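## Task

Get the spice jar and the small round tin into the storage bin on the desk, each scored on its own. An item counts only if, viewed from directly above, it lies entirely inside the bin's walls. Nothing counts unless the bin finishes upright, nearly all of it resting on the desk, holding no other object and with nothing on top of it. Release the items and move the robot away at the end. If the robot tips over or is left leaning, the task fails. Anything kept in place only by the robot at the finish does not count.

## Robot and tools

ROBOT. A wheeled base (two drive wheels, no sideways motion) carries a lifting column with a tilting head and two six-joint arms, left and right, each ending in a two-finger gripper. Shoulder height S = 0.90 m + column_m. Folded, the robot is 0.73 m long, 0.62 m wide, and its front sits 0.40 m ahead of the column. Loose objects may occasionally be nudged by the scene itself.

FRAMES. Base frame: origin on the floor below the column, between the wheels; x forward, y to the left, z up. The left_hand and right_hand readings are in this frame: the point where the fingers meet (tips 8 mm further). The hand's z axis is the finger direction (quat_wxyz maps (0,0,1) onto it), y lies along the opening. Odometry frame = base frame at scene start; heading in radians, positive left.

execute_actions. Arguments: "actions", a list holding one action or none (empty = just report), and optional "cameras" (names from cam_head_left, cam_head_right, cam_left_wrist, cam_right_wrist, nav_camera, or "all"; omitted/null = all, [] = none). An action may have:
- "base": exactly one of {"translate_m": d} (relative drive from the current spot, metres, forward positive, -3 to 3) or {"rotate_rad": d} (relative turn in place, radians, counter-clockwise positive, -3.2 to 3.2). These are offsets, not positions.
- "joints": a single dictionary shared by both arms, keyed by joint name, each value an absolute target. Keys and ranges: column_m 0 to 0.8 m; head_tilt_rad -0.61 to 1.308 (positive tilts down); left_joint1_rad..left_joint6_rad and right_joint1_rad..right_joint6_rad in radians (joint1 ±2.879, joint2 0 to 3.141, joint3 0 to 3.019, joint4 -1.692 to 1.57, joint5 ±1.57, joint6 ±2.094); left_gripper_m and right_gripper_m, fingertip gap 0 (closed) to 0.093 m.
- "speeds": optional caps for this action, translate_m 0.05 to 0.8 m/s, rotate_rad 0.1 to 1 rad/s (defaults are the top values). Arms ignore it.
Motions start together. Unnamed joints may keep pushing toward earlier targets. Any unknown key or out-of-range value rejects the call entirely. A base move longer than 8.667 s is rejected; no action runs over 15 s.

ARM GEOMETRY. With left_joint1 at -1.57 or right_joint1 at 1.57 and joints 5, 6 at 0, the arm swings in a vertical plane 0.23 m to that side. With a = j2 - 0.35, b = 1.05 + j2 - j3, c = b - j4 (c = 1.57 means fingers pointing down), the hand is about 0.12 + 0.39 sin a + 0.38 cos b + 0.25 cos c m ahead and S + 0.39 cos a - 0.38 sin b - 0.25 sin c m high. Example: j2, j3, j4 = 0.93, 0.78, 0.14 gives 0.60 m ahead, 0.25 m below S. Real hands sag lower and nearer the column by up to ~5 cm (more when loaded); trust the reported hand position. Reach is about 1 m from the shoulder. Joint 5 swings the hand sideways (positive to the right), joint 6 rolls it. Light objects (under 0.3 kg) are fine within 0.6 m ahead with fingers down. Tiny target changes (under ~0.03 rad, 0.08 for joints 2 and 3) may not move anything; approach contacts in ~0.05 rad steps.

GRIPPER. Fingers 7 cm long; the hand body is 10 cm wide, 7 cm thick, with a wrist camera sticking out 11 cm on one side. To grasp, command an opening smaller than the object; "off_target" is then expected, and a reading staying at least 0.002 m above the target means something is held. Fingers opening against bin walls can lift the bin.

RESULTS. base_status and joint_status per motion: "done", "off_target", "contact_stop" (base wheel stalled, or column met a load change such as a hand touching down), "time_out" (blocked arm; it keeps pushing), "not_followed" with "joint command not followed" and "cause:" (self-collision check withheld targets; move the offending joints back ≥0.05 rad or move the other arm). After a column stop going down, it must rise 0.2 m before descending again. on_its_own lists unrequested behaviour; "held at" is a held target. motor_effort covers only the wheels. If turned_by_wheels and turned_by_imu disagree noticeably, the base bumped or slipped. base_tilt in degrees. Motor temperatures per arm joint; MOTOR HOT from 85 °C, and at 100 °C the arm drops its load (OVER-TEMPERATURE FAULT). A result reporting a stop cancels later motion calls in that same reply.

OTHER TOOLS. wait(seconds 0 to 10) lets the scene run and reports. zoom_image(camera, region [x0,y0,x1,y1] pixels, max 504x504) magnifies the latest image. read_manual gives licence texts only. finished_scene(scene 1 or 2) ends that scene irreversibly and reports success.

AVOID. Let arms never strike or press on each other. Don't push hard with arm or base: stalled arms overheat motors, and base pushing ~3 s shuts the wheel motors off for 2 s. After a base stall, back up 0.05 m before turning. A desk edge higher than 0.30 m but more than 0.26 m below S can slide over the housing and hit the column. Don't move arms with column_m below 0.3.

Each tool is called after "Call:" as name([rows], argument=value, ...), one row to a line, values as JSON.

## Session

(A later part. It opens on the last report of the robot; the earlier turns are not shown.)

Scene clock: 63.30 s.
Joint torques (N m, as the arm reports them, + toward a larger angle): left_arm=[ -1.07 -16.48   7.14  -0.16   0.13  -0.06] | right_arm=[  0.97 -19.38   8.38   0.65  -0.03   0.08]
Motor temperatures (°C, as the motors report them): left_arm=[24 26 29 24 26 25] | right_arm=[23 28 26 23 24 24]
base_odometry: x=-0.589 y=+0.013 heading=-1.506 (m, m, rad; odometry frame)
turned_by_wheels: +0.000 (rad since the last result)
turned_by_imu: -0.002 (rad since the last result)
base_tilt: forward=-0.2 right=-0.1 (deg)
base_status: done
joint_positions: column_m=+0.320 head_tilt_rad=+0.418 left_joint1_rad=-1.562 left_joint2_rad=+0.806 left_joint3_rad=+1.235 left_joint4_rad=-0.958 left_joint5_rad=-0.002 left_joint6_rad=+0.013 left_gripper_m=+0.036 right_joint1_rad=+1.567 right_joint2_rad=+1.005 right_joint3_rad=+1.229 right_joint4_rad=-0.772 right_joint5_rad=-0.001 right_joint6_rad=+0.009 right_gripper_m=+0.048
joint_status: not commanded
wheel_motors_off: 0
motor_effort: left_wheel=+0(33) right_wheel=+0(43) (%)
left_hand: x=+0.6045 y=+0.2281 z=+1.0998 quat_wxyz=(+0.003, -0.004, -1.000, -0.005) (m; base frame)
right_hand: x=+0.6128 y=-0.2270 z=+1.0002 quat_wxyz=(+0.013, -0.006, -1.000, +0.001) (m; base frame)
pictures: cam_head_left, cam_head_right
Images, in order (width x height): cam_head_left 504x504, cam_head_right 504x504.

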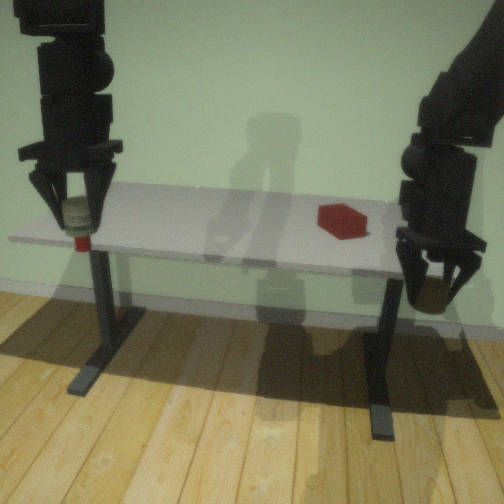

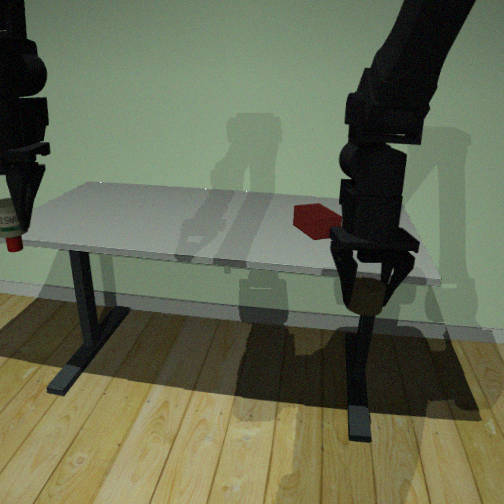

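Call:
execute_actions([
  {"base":{"rotate_rad":-0.1},"joints":{"right_joint2_rad":1.35,"right_joint3_rad":2.0,"right_joint4_rad":-1.17,"left_joint2_rad":1.15,"left_joint3_rad":2.0,"left_joint4_rad":-1.37,"head_tilt_rad":0.6}},
], cameras=[])

Call:
execute_actions([
  {"base":{"translate_m":0.85},"joints":{"column_m":0.27}},
], cameras=["cam_right_wrist","cam_head_right"])

Scene clock: 67.77 s.
Joint torques (N m, as the arm reports them, + toward a larger angle): left_arm=[ -1.15 -22.12   8.78  -0.32   0.13  -0.06] | right_arm=[  0.74 -24.21  10.97   0.34  -0.05   0.06]
Motor temperatures (°C, as the motors report them): left_arm=[24 27 29 24 26 25] | right_arm=[23 28 26 23 24 24]
base_odometry: x=-0.589 y=+0.013 heading=-1.605 (m, m, rad; odometry frame)
turned_by_wheels: -0.099 (rad since the last result)
turned_by_imu: -0.098 (rad since the last result)
base_tilt: forward=-0.2 right=-0.1 (deg)
base_status: done
joint_positions: column_m=+0.320 head_tilt_rad=+0.604 left_joint1_rad=-1.562 left_joint2_rad=+1.137 left_joint3_rad=+1.977 left_joint4_rad=-1.355 left_joint5_rad=-0.002 left_joint6_rad=+0.013 left_gripper_m=+0.036 right_joint1_rad=+1.567 right_joint2_rad=+1.350 right_joint3_rad=+1.976 right_joint4_rad=-1.164 right_joint5_rad=-0.001 right_joint6_rad=+0.009 right_gripper_m=+0.048
joint_status: all done
wheel_motors_off: 0
motor_effort: left_wheel=+3(29) right_wheel=-1(34) (%)
left_hand: x=+0.7732 y=+0.2283 z=+1.1682 quat_wxyz=(-0.004, -0.004, -1.000, -0.005) (m; base frame)
right_hand: x=+0.7934 y=-0.2274 z=+1.0269 quat_wxyz=(+0.007, -0.006, -1.000, +0.001) (m; base frame)
pictures: none
No camera images: the call's "cameras" was empty. Leave "cameras" out to get every camera's image.

Scene clock: 70.90 s.
Joint torques (N m, as the arm reports them, + toward a larger angle): left_arm=[ -1.14 -21.63   9.06  -0.26   0.14  -0.07] | right_arm=[  0.85 -25.04  10.64   0.35  -0.04   0.05]
Motor temperatures (°C, as the motors report them): left_arm=[24 27 29 24 26 25] | right_arm=[23 28 27 23 24 24]
base_odometry: x=-0.618 y=-0.836 heading=-1.605 (m, m, rad; odometry frame)
turned_by_wheels: +0.000 (rad since the last result)
turned_by_imu: -0.002 (rad since the last result)
base_tilt: forward=-0.1 right=-0.1 (deg)
base_status: done
joint_positions: column_m=+0.270 head_tilt_rad=+0.604 left_joint1_rad=-1.562 left_joint2_rad=+1.140 left_joint3_rad=+1.977 left_joint4_rad=-1.358 left_joint5_rad=-0.002 left_joint6_rad=+0.013 left_gripper_m=+0.036 right_joint1_rad=+1.567 right_joint2_rad=+1.350 right_joint3_rad=+1.976 right_joint4_rad=-1.165 right_joint5_rad=-0.001 right_joint6_rad=+0.009 right_gripper_m=+0.048
joint_status: all done
wheel_motors_off: 0
motor_effort: left_wheel=+3(28) right_wheel=+0(40) (%)
left_hand: x=+0.7724 y=+0.2283 z=+1.1165 quat_wxyz=(-0.001, -0.004, -1.000, -0.005) (m; base frame)
right_hand: x=+0.7931 y=-0.2274 z=+0.9770 quat_wxyz=(+0.008, -0.006, -1.000, +0.001) (m; base frame)
pictures: cam_head_right, cam_right_wrist
Images, in order (width x height): cam_head_right 504x504, cam_right_wrist 504x504.

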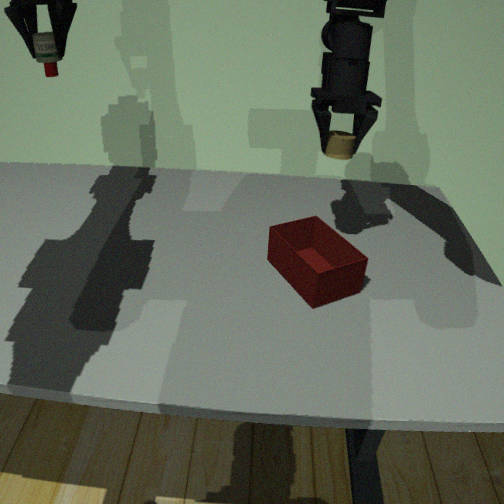

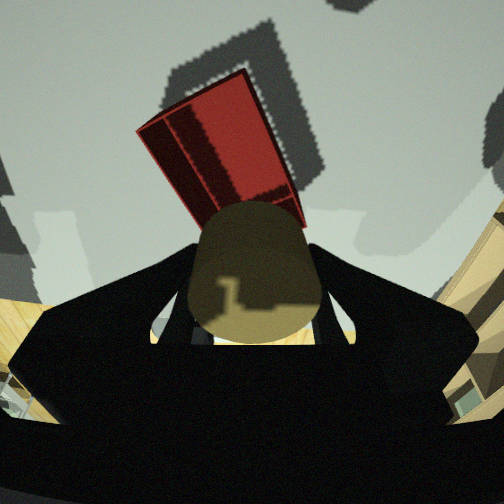

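Call:
execute_actions([
  {"base":{"rotate_rad":0.02},"joints":{"right_joint6_rad":1.17}},
], cameras=[])

Call:
execute_actions([
  {"base":{"translate_m":-0.05},"joints":{"column_m":0.15}},
], cameras=["cam_right_wrist","cam_head_right"])

Scene clock: 74.27 s.
Joint torques (N m, as the arm reports them, + toward a larger angle): left_arm=[ -1.18 -21.78   9.07  -0.24   0.11  -0.07] | right_arm=[  0.79 -24.75  10.8    0.34   0.03   0.25]
Motor temperatures (°C, as the motors report them): left_arm=[24 27 30 24 26 25] | right_arm=[23 29 27 23 24 24]
base_odometry: x=-0.618 y=-0.836 heading=-1.586 (m, m, rad; odometry frame)
turned_by_wheels: +0.019 (rad since the last result)
turned_by_imu: +0.021 (rad since the last result)
base_tilt: forward=-0.2 right=-0.1 (deg)
base_status: done
joint_positions: column_m=+0.270 head_tilt_rad=+0.604 left_joint1_rad=-1.563 left_joint2_rad=+1.140 left_joint3_rad=+1.977 left_joint4_rad=-1.358 left_joint5_rad=-0.001 left_joint6_rad=+0.013 left_gripper_m=+0.036 right_joint1_rad=+1.570 right_joint2_rad=+1.350 right_joint3_rad=+1.976 right_joint4_rad=-1.165 right_joint5_rad=-0.001 right_joint6_rad=+1.161 right_gripper_m=+0.048
joint_status: all done
wheel_motors_off: 0
motor_effort: left_wheel=-2(28) right_wheel=+1(27) (%)
left_hand: x=+0.7724 y=+0.2280 z=+1.1165 quat_wxyz=(-0.001, -0.004, -1.000, -0.004) (m; base frame)
right_hand: x=+0.7931 y=-0.2256 z=+0.9770 quat_wxyz=(+0.007, -0.548, -0.836, +0.004) (m; base frame)
pictures: none
No camera images: the call's "cameras" was empty. Leave "cameras" out to get every camera's image.

Scene clock: 76.40 s.
Joint torques (N m, as the arm reports them, + toward a larger angle): left_arm=[ -1.28 -22.31   9.04  -0.17   0.12  -0.06] | right_arm=[  0.75 -24.58  10.94   0.36   0.02   0.25]
Motor temperatures (°C, as the motors report them): left_arm=[24 27 30 24 26 25] | right_arm=[23 29 27 23 24 24]
base_odometry: x=-0.617 y=-0.786 heading=-1.587 (m, m, rad; odometry frame)
turned_by_wheels: -0.001 (rad since the last result)
turned_by_imu: +0.000 (rad since the last result)
base_tilt: forward=-0.2 right=-0.1 (deg)
base_status: done
joint_positions: column_m=+0.150 head_tilt_rad=+0.604 left_joint1_rad=-1.563 left_joint2_rad=+1.141 left_joint3_rad=+1.977 left_joint4_rad=-1.360 left_joint5_rad=-0.001 left_joint6_rad=+0.013 left_gripper_m=+0.036 right_joint1_rad=+1.570 right_joint2_rad=+1.350 right_joint3_rad=+1.976 right_joint4_rad=-1.167 right_joint5_rad=-0.001 right_joint6_rad=+1.161 right_gripper_m=+0.048
joint_status: all done
wheel_motors_off: 0
motor_effort: left_wheel=-2(38) right_wheel=+0(36) (%)
left_hand: x=+0.7719 y=+0.2280 z=+0.9960 quat_wxyz=(+0.000, -0.004, -1.000, -0.004) (m; base frame)
right_hand: x=+0.7929 y=-0.2256 z=+0.8570 quat_wxyz=(+0.007, -0.548, -0.836, +0.005) (m; base frame)
pictures: cam_head_right, cam_right_wrist
Images, in order (width x height): cam_head_right 504x504, cam_right_wrist 504x504.

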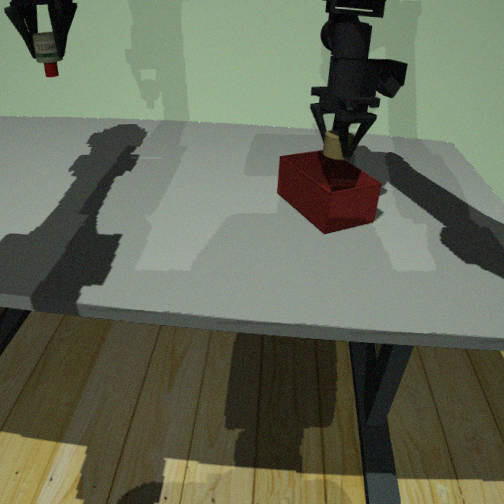

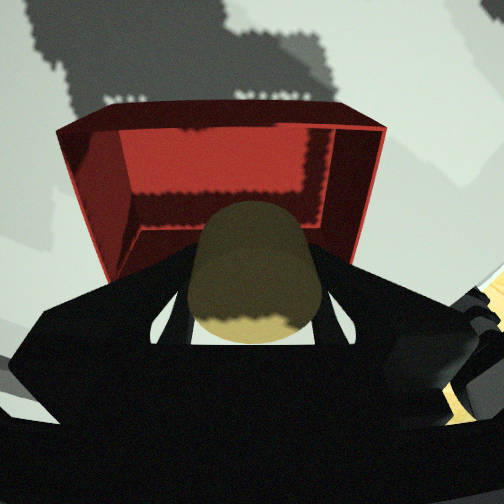

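Call:
execute_actions([
  {"base":{"translate_m":-0.013},"joints":{"column_m":0.065}},
], cameras=["cam_right_wrist","cam_head_right"])

Scene clock: 81.50 s.
Joint torques (N m, as the arm reports them, + toward a larger angle): left_arm=[ -1.04 -21.9    8.94  -0.17   0.12  -0.06] | right_arm=[  0.65 -24.92  10.84   0.42   0.03   0.24]
Motor temperatures (°C, as the motors report them): left_arm=[24 27 30 24 26 25] | right_arm=[23 29 27 23 24 24]
base_odometry: x=-0.617 y=-0.774 heading=-1.587 (m, m, rad; odometry frame)
turned_by_wheels: -0.001 (rad since the last result)
turned_by_imu: +0.001 (rad since the last result)
base_tilt: forward=-0.2 right=-0.1 (deg)
base_status: done
joint_positions: column_m=+0.065 head_tilt_rad=+0.604 left_joint1_rad=-1.563 left_joint2_rad=+1.141 left_joint3_rad=+1.977 left_joint4_rad=-1.362 left_joint5_rad=-0.001 left_joint6_rad=+0.013 left_gripper_m=+0.036 right_joint1_rad=+1.570 right_joint2_rad=+1.350 right_joint3_rad=+1.976 right_joint4_rad=-1.168 right_joint5_rad=-0.001 right_joint6_rad=+1.161 right_gripper_m=+0.048
joint_status: all done
wheel_motors_off: 0
motor_effort: left_wheel=-1(46) right_wheel=+1(31) (%)
left_hand: x=+0.7714 y=+0.2280 z=+0.9107 quat_wxyz=(+0.001, -0.004, -1.000, -0.004) (m; base frame)
right_hand: x=+0.7925 y=-0.2256 z=+0.7720 quat_wxyz=(+0.008, -0.549, -0.836, +0.005) (m; base frame)
pictures: cam_head_right, cam_right_wrist
Images, in order (width x height): cam_head_right 504x504, cam_right_wrist 504x504.

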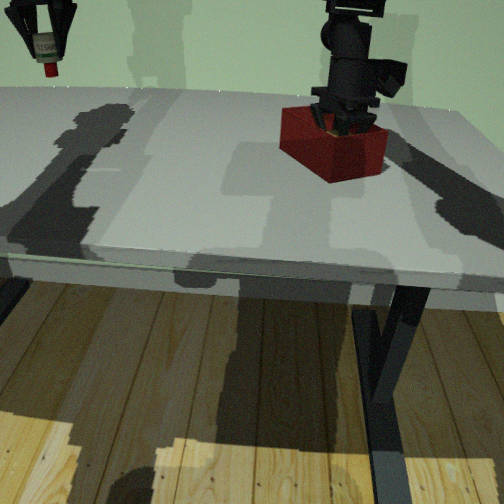

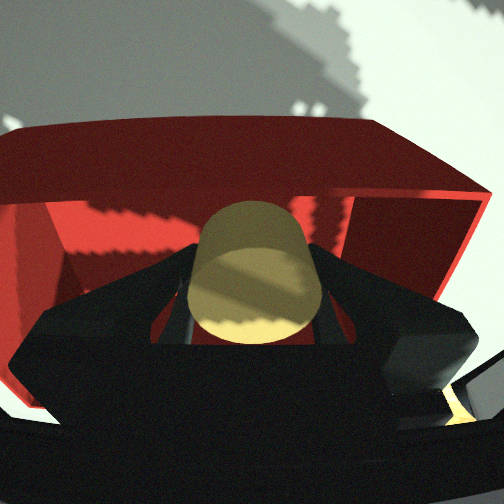

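Call:
execute_actions([
  {"joints":{"column_m":0.053}},
], cameras=[])

Call:
execute_actions([
  {"joints":{"right_gripper_m":0.06}},
], cameras=[])

Call:
execute_actions([
  {"joints":{"column_m":0.19,"left_joint6_rad":-0.9}},
], cameras=[])

Call:
execute_actions([
  {"base":{"rotate_rad":-0.495},"joints":{"right_joint2_rad":0.7,"right_joint3_rad":1.25,"right_joint4_rad":-1.07,"left_joint2_rad":1.35,"left_joint4_rad":-1.17}},
], cameras=[])

Call:
execute_actions([
  {"base":{"translate_m":0.055}},
], cameras=["cam_left_wrist","cam_head_left"])

Scene clock: 84.40 s.
Joint torques (N m, as the arm reports them, + toward a larger angle): left_arm=[ -1.08 -22.37   8.85  -0.12   0.12  -0.07] | right_arm=[  0.56 -24.15  10.84   0.48   0.04   0.25]
Motor temperatures (°C, as the motors report them): left_arm=[24 27 30 24 26 25] | right_arm=[23 29 28 23 24 24]
base_odometry: x=-0.617 y=-0.774 heading=-1.587 (m, m, rad; odometry frame)
turned_by_wheels: +0.000 (rad since the last result)
turned_by_imu: +0.001 (rad since the last result)
base_tilt: forward=-0.1 right=-0.2 (deg)
base_status: not commanded
joint_positions: column_m=+0.053 head_tilt_rad=+0.604 left_joint1_rad=-1.563 left_joint2_rad=+1.141 left_joint3_rad=+1.977 left_joint4_rad=-1.362 left_joint5_rad=-0.001 left_joint6_rad=+0.013 left_gripper_m=+0.036 right_joint1_rad=+1.570 right_joint2_rad=+1.350 right_joint3_rad=+1.976 right_joint4_rad=-1.168 right_joint5_rad=-0.001 right_joint6_rad=+1.161 right_gripper_m=+0.048
joint_status: all done
wheel_motors_off: 0
motor_effort: left_wheel=-2(3) right_wheel=+1(1) (%)
left_hand: x=+0.7714 y=+0.2280 z=+0.8985 quat_wxyz=(+0.001, -0.004, -1.000, -0.004) (m; base frame)
right_hand: x=+0.7925 y=-0.2256 z=+0.7600 quat_wxyz=(+0.008, -0.549, -0.836, +0.005) (m; base frame)
pictures: none
No camera images: the call's "cameras" was empty. Leave "cameras" out to get every camera's image.

Scene clock: 85.03 s.
Joint torques (N m, as the arm reports them, + toward a larger angle): left_arm=[ -1.18 -22.15   8.88  -0.13   0.12  -0.06] | right_arm=[  0.8  -24.8   10.79   0.45   0.03   0.25]
Motor temperatures (°C, as the motors report them): left_arm=[24 27 30 24 26 25] | right_arm=[23 29 28 23 24 24]
base_odometry: x=-0.617 y=-0.774 heading=-1.587 (m, m, rad; odometry frame)
turned_by_wheels: +0.000 (rad since the last result)
turned_by_imu: +0.000 (rad since the last result)
base_tilt: forward=-0.1 right=-0.2 (deg)
base_status: not commanded
joint_positions: column_m=+0.053 head_tilt_rad=+0.604 left_joint1_rad=-1.563 left_joint2_rad=+1.141 left_joint3_rad=+1.977 left_joint4_rad=-1.362 left_joint5_rad=-0.001 left_joint6_rad=+0.013 left_gripper_m=+0.036 right_joint1_rad=+1.570 right_joint2_rad=+1.350 right_joint3_rad=+1.976 right_joint4_rad=-1.168 right_joint5_rad=-0.001 right_joint6_rad=+1.161 right_gripper_m=+0.060
joint_status: all done
wheel_motors_off: 0
motor_effort: left_wheel=-1(2) right_wheel=-2(1) (%)
left_hand: x=+0.7714 y=+0.2280 z=+0.8985 quat_wxyz=(+0.001, -0.004, -1.000, -0.004) (m; base frame)
right_hand: x=+0.7925 y=-0.2256 z=+0.7600 quat_wxyz=(+0.008, -0.549, -0.836, +0.005) (m; base frame)
pictures: none
No camera images: the call's "cameras" was empty. Leave "cameras" out to get every camera's image.

Scene clock: 87.40 s.
Joint torques (N m, as the arm reports them, + toward a larger angle): left_arm=[ -1.05 -21.93   8.9   -0.15   0.04  -0.07] | right_arm=[  0.74 -23.8   10.6    0.42   0.02   0.25]
Motor temperatures (°C, as the motors report them): left_arm=[24 27 30 24 26 25] | right_arm=[23 29 28 23 24 24]
base_odometry: x=-0.617 y=-0.774 heading=-1.587 (m, m, rad; odometry frame)
turned_by_wheels: +0.000 (rad since the last result)
turned_by_imu: +0.001 (rad since the last result)
base_tilt: forward=-0.1 right=-0.1 (deg)
base_status: not commanded
joint_positions: column_m=+0.190 head_tilt_rad=+0.604 left_joint1_rad=-1.563 left_joint2_rad=+1.142 left_joint3_rad=+1.977 left_joint4_rad=-1.362 left_joint5_rad=-0.001 left_joint6_rad=-0.887 left_gripper_m=+0.036 right_joint1_rad=+1.570 right_joint2_rad=+1.350 right_joint3_rad=+1.976 right_joint4_rad=-1.168 right_joint5_rad=-0.001 right_joint6_rad=+1.161 right_gripper_m=+0.060
joint_status: all done
wheel_motors_off: 0
motor_effort: left_wheel=-2(1) right_wheel=-1(0) (%)
left_hand: x=+0.7714 y=+0.2280 z=+1.0349 quat_wxyz=(+0.000, +0.431, -0.902, -0.004) (m; base frame)
right_hand: x=+0.7925 y=-0.2256 z=+0.8969 quat_wxyz=(+0.008, -0.549, -0.836, +0.005) (m; base frame)
pictures: none
No camera images: the call's "cameras" was empty. Leave "cameras" out to get every camera's image.

Scene clock: 89.13 s.
Joint torques (N m, as the arm reports them, + toward a larger angle): left_arm=[ -0.44 -24.37   8.65   0.4    0.04  -0.07] | right_arm=[  0.46 -14.53   8.72   0.67   0.     0.24]
Motor temperatures (°C, as the motors report them): left_arm=[24 28 30 24 26 25] | right_arm=[23 29 27 23 24 24]
base_odometry: x=-0.617 y=-0.774 heading=-2.082 (m, m, rad; odometry frame)
turned_by_wheels: -0.494 (rad since the last result)
turned_by_imu: -0.493 (rad since the last result)
base_tilt: forward=-0.1 right=-0.1 (deg)
base_status: done
joint_positions: column_m=+0.190 head_tilt_rad=+0.604 left_joint1_rad=-1.566 left_joint2_rad=+1.359 left_joint3_rad=+1.971 left_joint4_rad=-1.181 left_joint5_rad=-0.001 left_joint6_rad=-0.888 left_gripper_m=+0.036 right_joint1_rad=+1.571 right_joint2_rad=+0.685 right_joint3_rad=+1.245 right_joint4_rad=-1.073 right_joint5_rad=+0.000 right_joint6_rad=+1.161 right_gripper_m=+0.060
joint_status: all done
wheel_motors_off: 0
motor_effort: left_wheel=+0(39) right_wheel=-3(32) (%)
left_hand: x=+0.7855 y=+0.2275 z=+0.8893 quat_wxyz=(+0.019, +0.430, -0.902, -0.012) (m; base frame)
right_hand: x=+0.5922 y=-0.2254 z=+1.0304 quat_wxyz=(-0.005, -0.548, -0.836, -0.003) (m; base frame)
pictures: none
No camera images: the call's "cameras" was empty. Leave "cameras" out to get every camera's image.

Scene clock: 90.43 s.
Joint torques (N m, as the arm reports them, + toward a larger angle): left_arm=[ -0.98 -25.21   8.64   0.25   0.04  -0.08] | right_arm=[  0.49 -14.73   8.73   0.61   0.     0.24]
Motor temperatures (°C, as the motors report them): left_arm=[24 28 31 24 26 25] | right_arm=[23 29 27 23 24 24]
base_odometry: x=-0.644 y=-0.822 heading=-2.082 (m, m, rad; odometry frame)
turned_by_wheels: +0.000 (rad since the last result)
turned_by_imu: +0.000 (rad since the last result)
base_tilt: forward=-0.2 right=-0.1 (deg)
base_status: done
joint_positions: column_m=+0.190 head_tilt_rad=+0.604 left_joint1_rad=-1.566 left_joint2_rad=+1.359 left_joint3_rad=+1.972 left_joint4_rad=-1.179 left_joint5_rad=-0.001 left_joint6_rad=-0.888 left_gripper_m=+0.036 right_joint1_rad=+1.571 right_joint2_rad=+0.686 right_joint3_rad=+1.245 right_joint4_rad=-1.071 right_joint5_rad=+0.000 right_joint6_rad=+1.161 right_gripper_m=+0.060
joint_status: not commanded
wheel_motors_off: 0
motor_effort: left_wheel=+1(42) right_wheel=+1(33) (%)
left_hand: x=+0.7865 y=+0.2275 z=+0.8897 quat_wxyz=(+0.018, +0.430, -0.902, -0.012) (m; base frame)
right_hand: x=+0.5926 y=-0.2254 z=+1.0298 quat_wxyz=(-0.005, -0.548, -0.836, -0.003) (m; base frame)
pictures: cam_head_left, cam_left_wrist
Images, in order (width x height): cam_head_left 504x504, cam_left_wrist 504x504.

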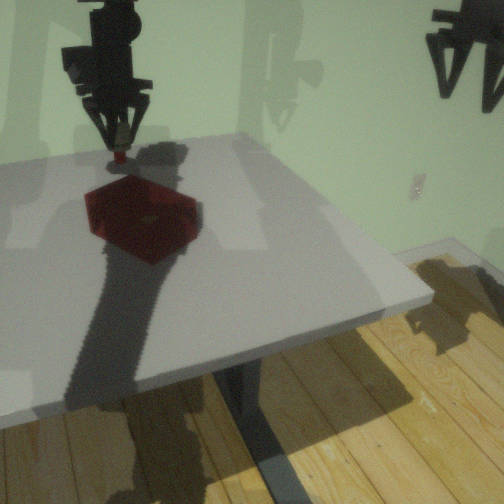

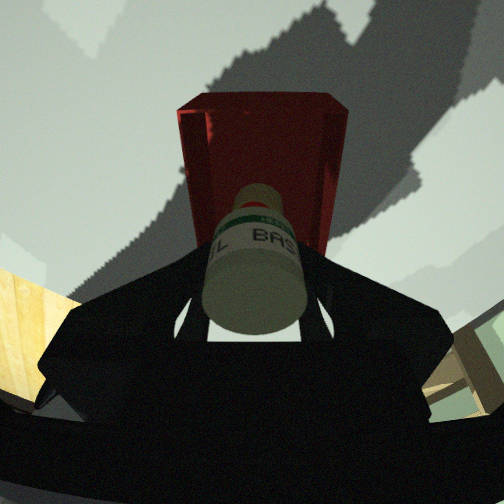

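Call:
execute_actions([
  {"joints":{"column_m":0.1}},
], cameras=["cam_left_wrist","cam_head_left"])

Scene clock: 92.70 s.
Joint torques (N m, as the arm reports them, + toward a larger angle): left_arm=[ -1.01 -24.38   8.66   0.31   0.05  -0.06] | right_arm=[  0.45 -14.44   8.59   0.66   0.     0.24]
Motor temperatures (°C, as the motors report them): left_arm=[24 28 31 24 26 25] | right_arm=[23 29 27 23 24 24]
base_odometry: x=-0.644 y=-0.822 heading=-2.082 (m, m, rad; odometry frame)
turned_by_wheels: +0.000 (rad since the last result)
turned_by_imu: +0.001 (rad since the last result)
base_tilt: forward=-0.2 right=-0.2 (deg)
base_status: not commanded
joint_positions: column_m=+0.100 head_tilt_rad=+0.604 left_joint1_rad=-1.566 left_joint2_rad=+1.358 left_joint3_rad=+1.972 left_joint4_rad=-1.179 left_joint5_rad=-0.001 left_joint6_rad=-0.888 left_gripper_m=+0.036 right_joint1_rad=+1.571 right_joint2_rad=+0.686 right_joint3_rad=+1.245 right_joint4_rad=-1.071 right_joint5_rad=+0.000 right_joint6_rad=+1.161 right_gripper_m=+0.060
joint_status: all done
wheel_motors_off: 0
motor_effort: left_wheel=+1(0) right_wheel=+1(0) (%)
left_hand: x=+0.7866 y=+0.2275 z=+0.8001 quat_wxyz=(+0.018, +0.430, -0.902, -0.011) (m; base frame)
right_hand: x=+0.5926 y=-0.2254 z=+0.9399 quat_wxyz=(-0.005, -0.548, -0.836, -0.003) (m; base frame)
pictures: cam_head_left, cam_left_wrist
Images, in order (width x height): cam_head_left 504x504, cam_left_wrist 504x504.

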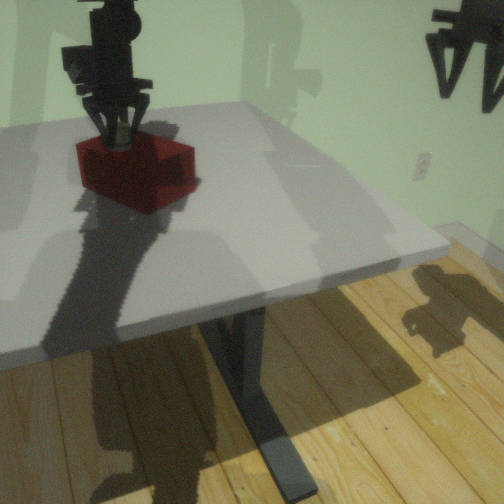

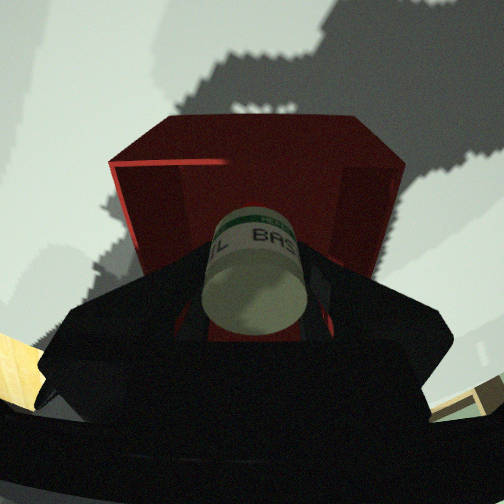

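Tips still a bit above the rim; lower further.

Call:
execute_actions([
  {"joints":{"column_m":0.065}},
], cameras=["cam_head_left"])

Call:
execute_actions([
  {"joints":{"left_gripper_m":0.052}},
], cameras=[])

Call:
execute_actions([
  {"joints":{"column_m":0.18}},
], cameras=["cam_left_wrist"])

Call:
execute_actions([
  {"base":{"translate_m":-0.3}},
], cameras=["cam_head_left"])

Scene clock: 95.03 s.
Joint torques (N m, as the arm reports them, + toward a larger angle): left_arm=[ -0.82 -24.66   8.59   0.36   0.05  -0.07] | right_arm=[  0.38 -14.9    8.9    0.62   0.02   0.24]
Motor temperatures (°C, as the motors report them): left_arm=[24 28 31 24 26 25] | right_arm=[23 29 27 23 24 24]
base_odometry: x=-0.644 y=-0.822 heading=-2.082 (m, m, rad; odometry frame)
turned_by_wheels: +0.000 (rad since the last result)
turned_by_imu: +0.001 (rad since the last result)
base_tilt: forward=-0.2 right=-0.1 (deg)
base_status: not commanded
joint_positions: column_m=+0.065 head_tilt_rad=+0.604 left_joint1_rad=-1.566 left_joint2_rad=+1.358 left_joint3_rad=+1.972 left_joint4_rad=-1.179 left_joint5_rad=-0.001 left_joint6_rad=-0.888 left_gripper_m=+0.036 right_joint1_rad=+1.571 right_joint2_rad=+0.686 right_joint3_rad=+1.245 right_joint4_rad=-1.071 right_joint5_rad=+0.000 right_joint6_rad=+1.161 right_gripper_m=+0.060
joint_status: all done
wheel_motors_off: 0
motor_effort: left_wheel=+2(1) right_wheel=+1(1) (%)
left_hand: x=+0.7866 y=+0.2275 z=+0.7651 quat_wxyz=(+0.018, +0.430, -0.902, -0.011) (m; base frame)
right_hand: x=+0.5926 y=-0.2254 z=+0.9049 quat_wxyz=(-0.005, -0.548, -0.836, -0.003) (m; base frame)
pictures: cam_head_left
Images, in order (width x height): cam_head_left 504x504.

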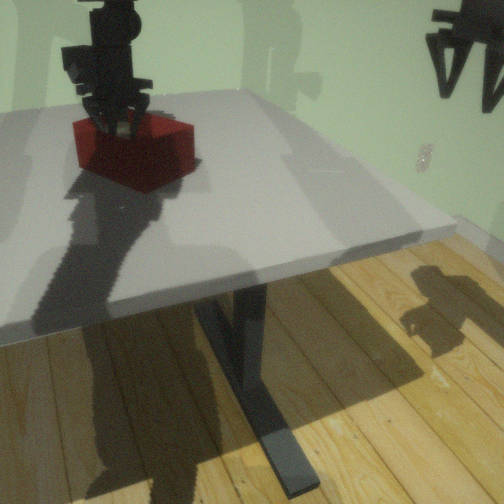

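Scene clock: 95.63 s.
Joint torques (N m, as the arm reports them, + toward a larger angle): left_arm=[ -1.03 -25.68   8.81   0.35   0.05  -0.07] | right_arm=[  0.48 -14.54   8.75   0.61   0.01   0.25]
Motor temperatures (°C, as the motors report them): left_arm=[24 28 31 24 26 25] | right_arm=[23 29 27 23 24 24]
base_odometry: x=-0.644 y=-0.822 heading=-2.082 (m, m, rad; odometry frame)
turned_by_wheels: +0.000 (rad since the last result)
turned_by_imu: +0.000 (rad since the last result)
base_tilt: forward=-0.2 right=-0.1 (deg)
base_status: not commanded
joint_positions: column_m=+0.065 head_tilt_rad=+0.604 left_joint1_rad=-1.566 left_joint2_rad=+1.358 left_joint3_rad=+1.972 left_joint4_rad=-1.179 left_joint5_rad=-0.001 left_joint6_rad=-0.888 left_gripper_m=+0.052 right_joint1_rad=+1.571 right_joint2_rad=+0.686 right_joint3_rad=+1.245 right_joint4_rad=-1.071 right_joint5_rad=+0.000 right_joint6_rad=+1.161 right_gripper_m=+0.060
joint_status: all done
wheel_motors_off: 0
motor_effort: left_wheel=+0(1) right_wheel=+2(1) (%)
left_hand: x=+0.7866 y=+0.2275 z=+0.7651 quat_wxyz=(+0.018, +0.430, -0.902, -0.011) (m; base frame)
right_hand: x=+0.5926 y=-0.2254 z=+0.9049 quat_wxyz=(-0.005, -0.548, -0.836, -0.003) (m; base frame)
pictures: none
No camera images: the call's "cameras" was empty. Leave "cameras" out to get every camera's image.

Scene clock: 97.70 s.
Joint torques (N m, as the arm reports them, + toward a larger angle): left_arm=[ -0.83 -24.55   8.43   0.34   0.05  -0.07] | right_arm=[  0.68 -13.96   8.77   0.63   0.01   0.25]
Motor temperatures (°C, as the motors report them): left_arm=[24 28 31 24 26 25] | right_arm=[23 29 27 23 24 24]
base_odometry: x=-0.644 y=-0.822 heading=-2.082 (m, m, rad; odometry frame)
turned_by_wheels: +0.000 (rad since the last result)
turned_by_imu: +0.001 (rad since the last result)
base_tilt: forward=-0.1 right=-0.1 (deg)
base_status: not commanded
joint_positions: column_m=+0.180 head_tilt_rad=+0.604 left_joint1_rad=-1.566 left_joint2_rad=+1.358 left_joint3_rad=+1.972 left_joint4_rad=-1.179 left_joint5_rad=-0.001 left_joint6_rad=-0.888 left_gripper_m=+0.052 right_joint1_rad=+1.571 right_joint2_rad=+0.686 right_joint3_rad=+1.245 right_joint4_rad=-1.071 right_joint5_rad=+0.000 right_joint6_rad=+1.161 right_gripper_m=+0.060
joint_status: all done
wheel_motors_off: 0
motor_effort: left_wheel=+2(1) right_wheel=+1(1) (%)
left_hand: x=+0.7866 y=+0.2275 z=+0.8800 quat_wxyz=(+0.018, +0.430, -0.902, -0.011) (m; base frame)
right_hand: x=+0.5926 y=-0.2254 z=+1.0199 quat_wxyz=(-0.005, -0.548, -0.836, -0.003) (m; base frame)
pictures: cam_left_wrist
Images, in order (width x height): cam_left_wrist 504x504.

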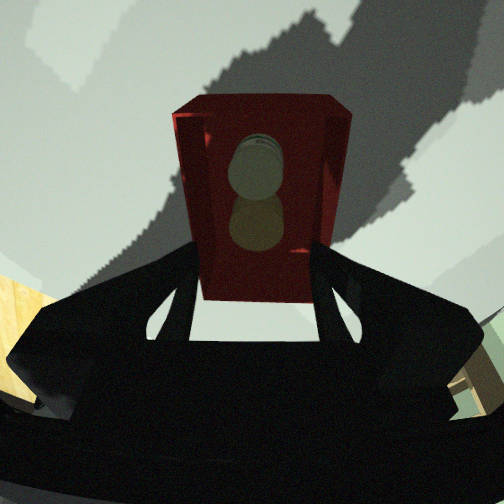

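Scene clock: 99.73 s.
Joint torques (N m, as the arm reports them, + toward a larger angle): left_arm=[ -0.87 -25.01   8.63   0.34   0.05  -0.07] | right_arm=[  0.55 -14.55   8.74   0.68   0.01   0.25]
Motor temperatures (°C, as the motors report them): left_arm=[24 28 31 24 26 25] | right_arm=[23 29 27 23 24 24]
base_odometry: x=-0.497 y=-0.560 heading=-2.082 (m, m, rad; odometry frame)
turned_by_wheels: -0.001 (rad since the last result)
turned_by_imu: +0.001 (rad since the last result)
base_tilt: forward=-0.1 right=-0.1 (deg)
base_status: done
joint_positions: column_m=+0.180 head_tilt_rad=+0.604 left_joint1_rad=-1.566 left_joint2_rad=+1.358 left_joint3_rad=+1.973 left_joint4_rad=-1.179 left_joint5_rad=-0.001 left_joint6_rad=-0.888 left_gripper_m=+0.052 right_joint1_rad=+1.571 right_joint2_rad=+0.686 right_joint3_rad=+1.245 right_joint4_rad=-1.071 right_joint5_rad=+0.000 right_joint6_rad=+1.161 right_gripper_m=+0.060
joint_status: not commanded
wheel_motors_off: 0
motor_effort: left_wheel=+0(33) right_wheel=+1(47) (%)
left_hand: x=+0.7869 y=+0.2275 z=+0.8801 quat_wxyz=(+0.017, +0.430, -0.902, -0.011) (m; base frame)
right_hand: x=+0.5924 y=-0.2254 z=+1.0197 quat_wxyz=(-0.005, -0.548, -0.836, -0.003) (m; base frame)
pictures: cam_head_left
Images, in order (width x height): cam_head_left 504x504.

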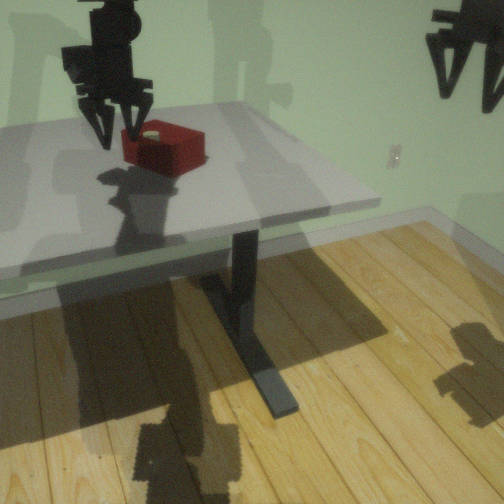

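Call:
finished_scene(scene=2)

The scene is finished: the task was done.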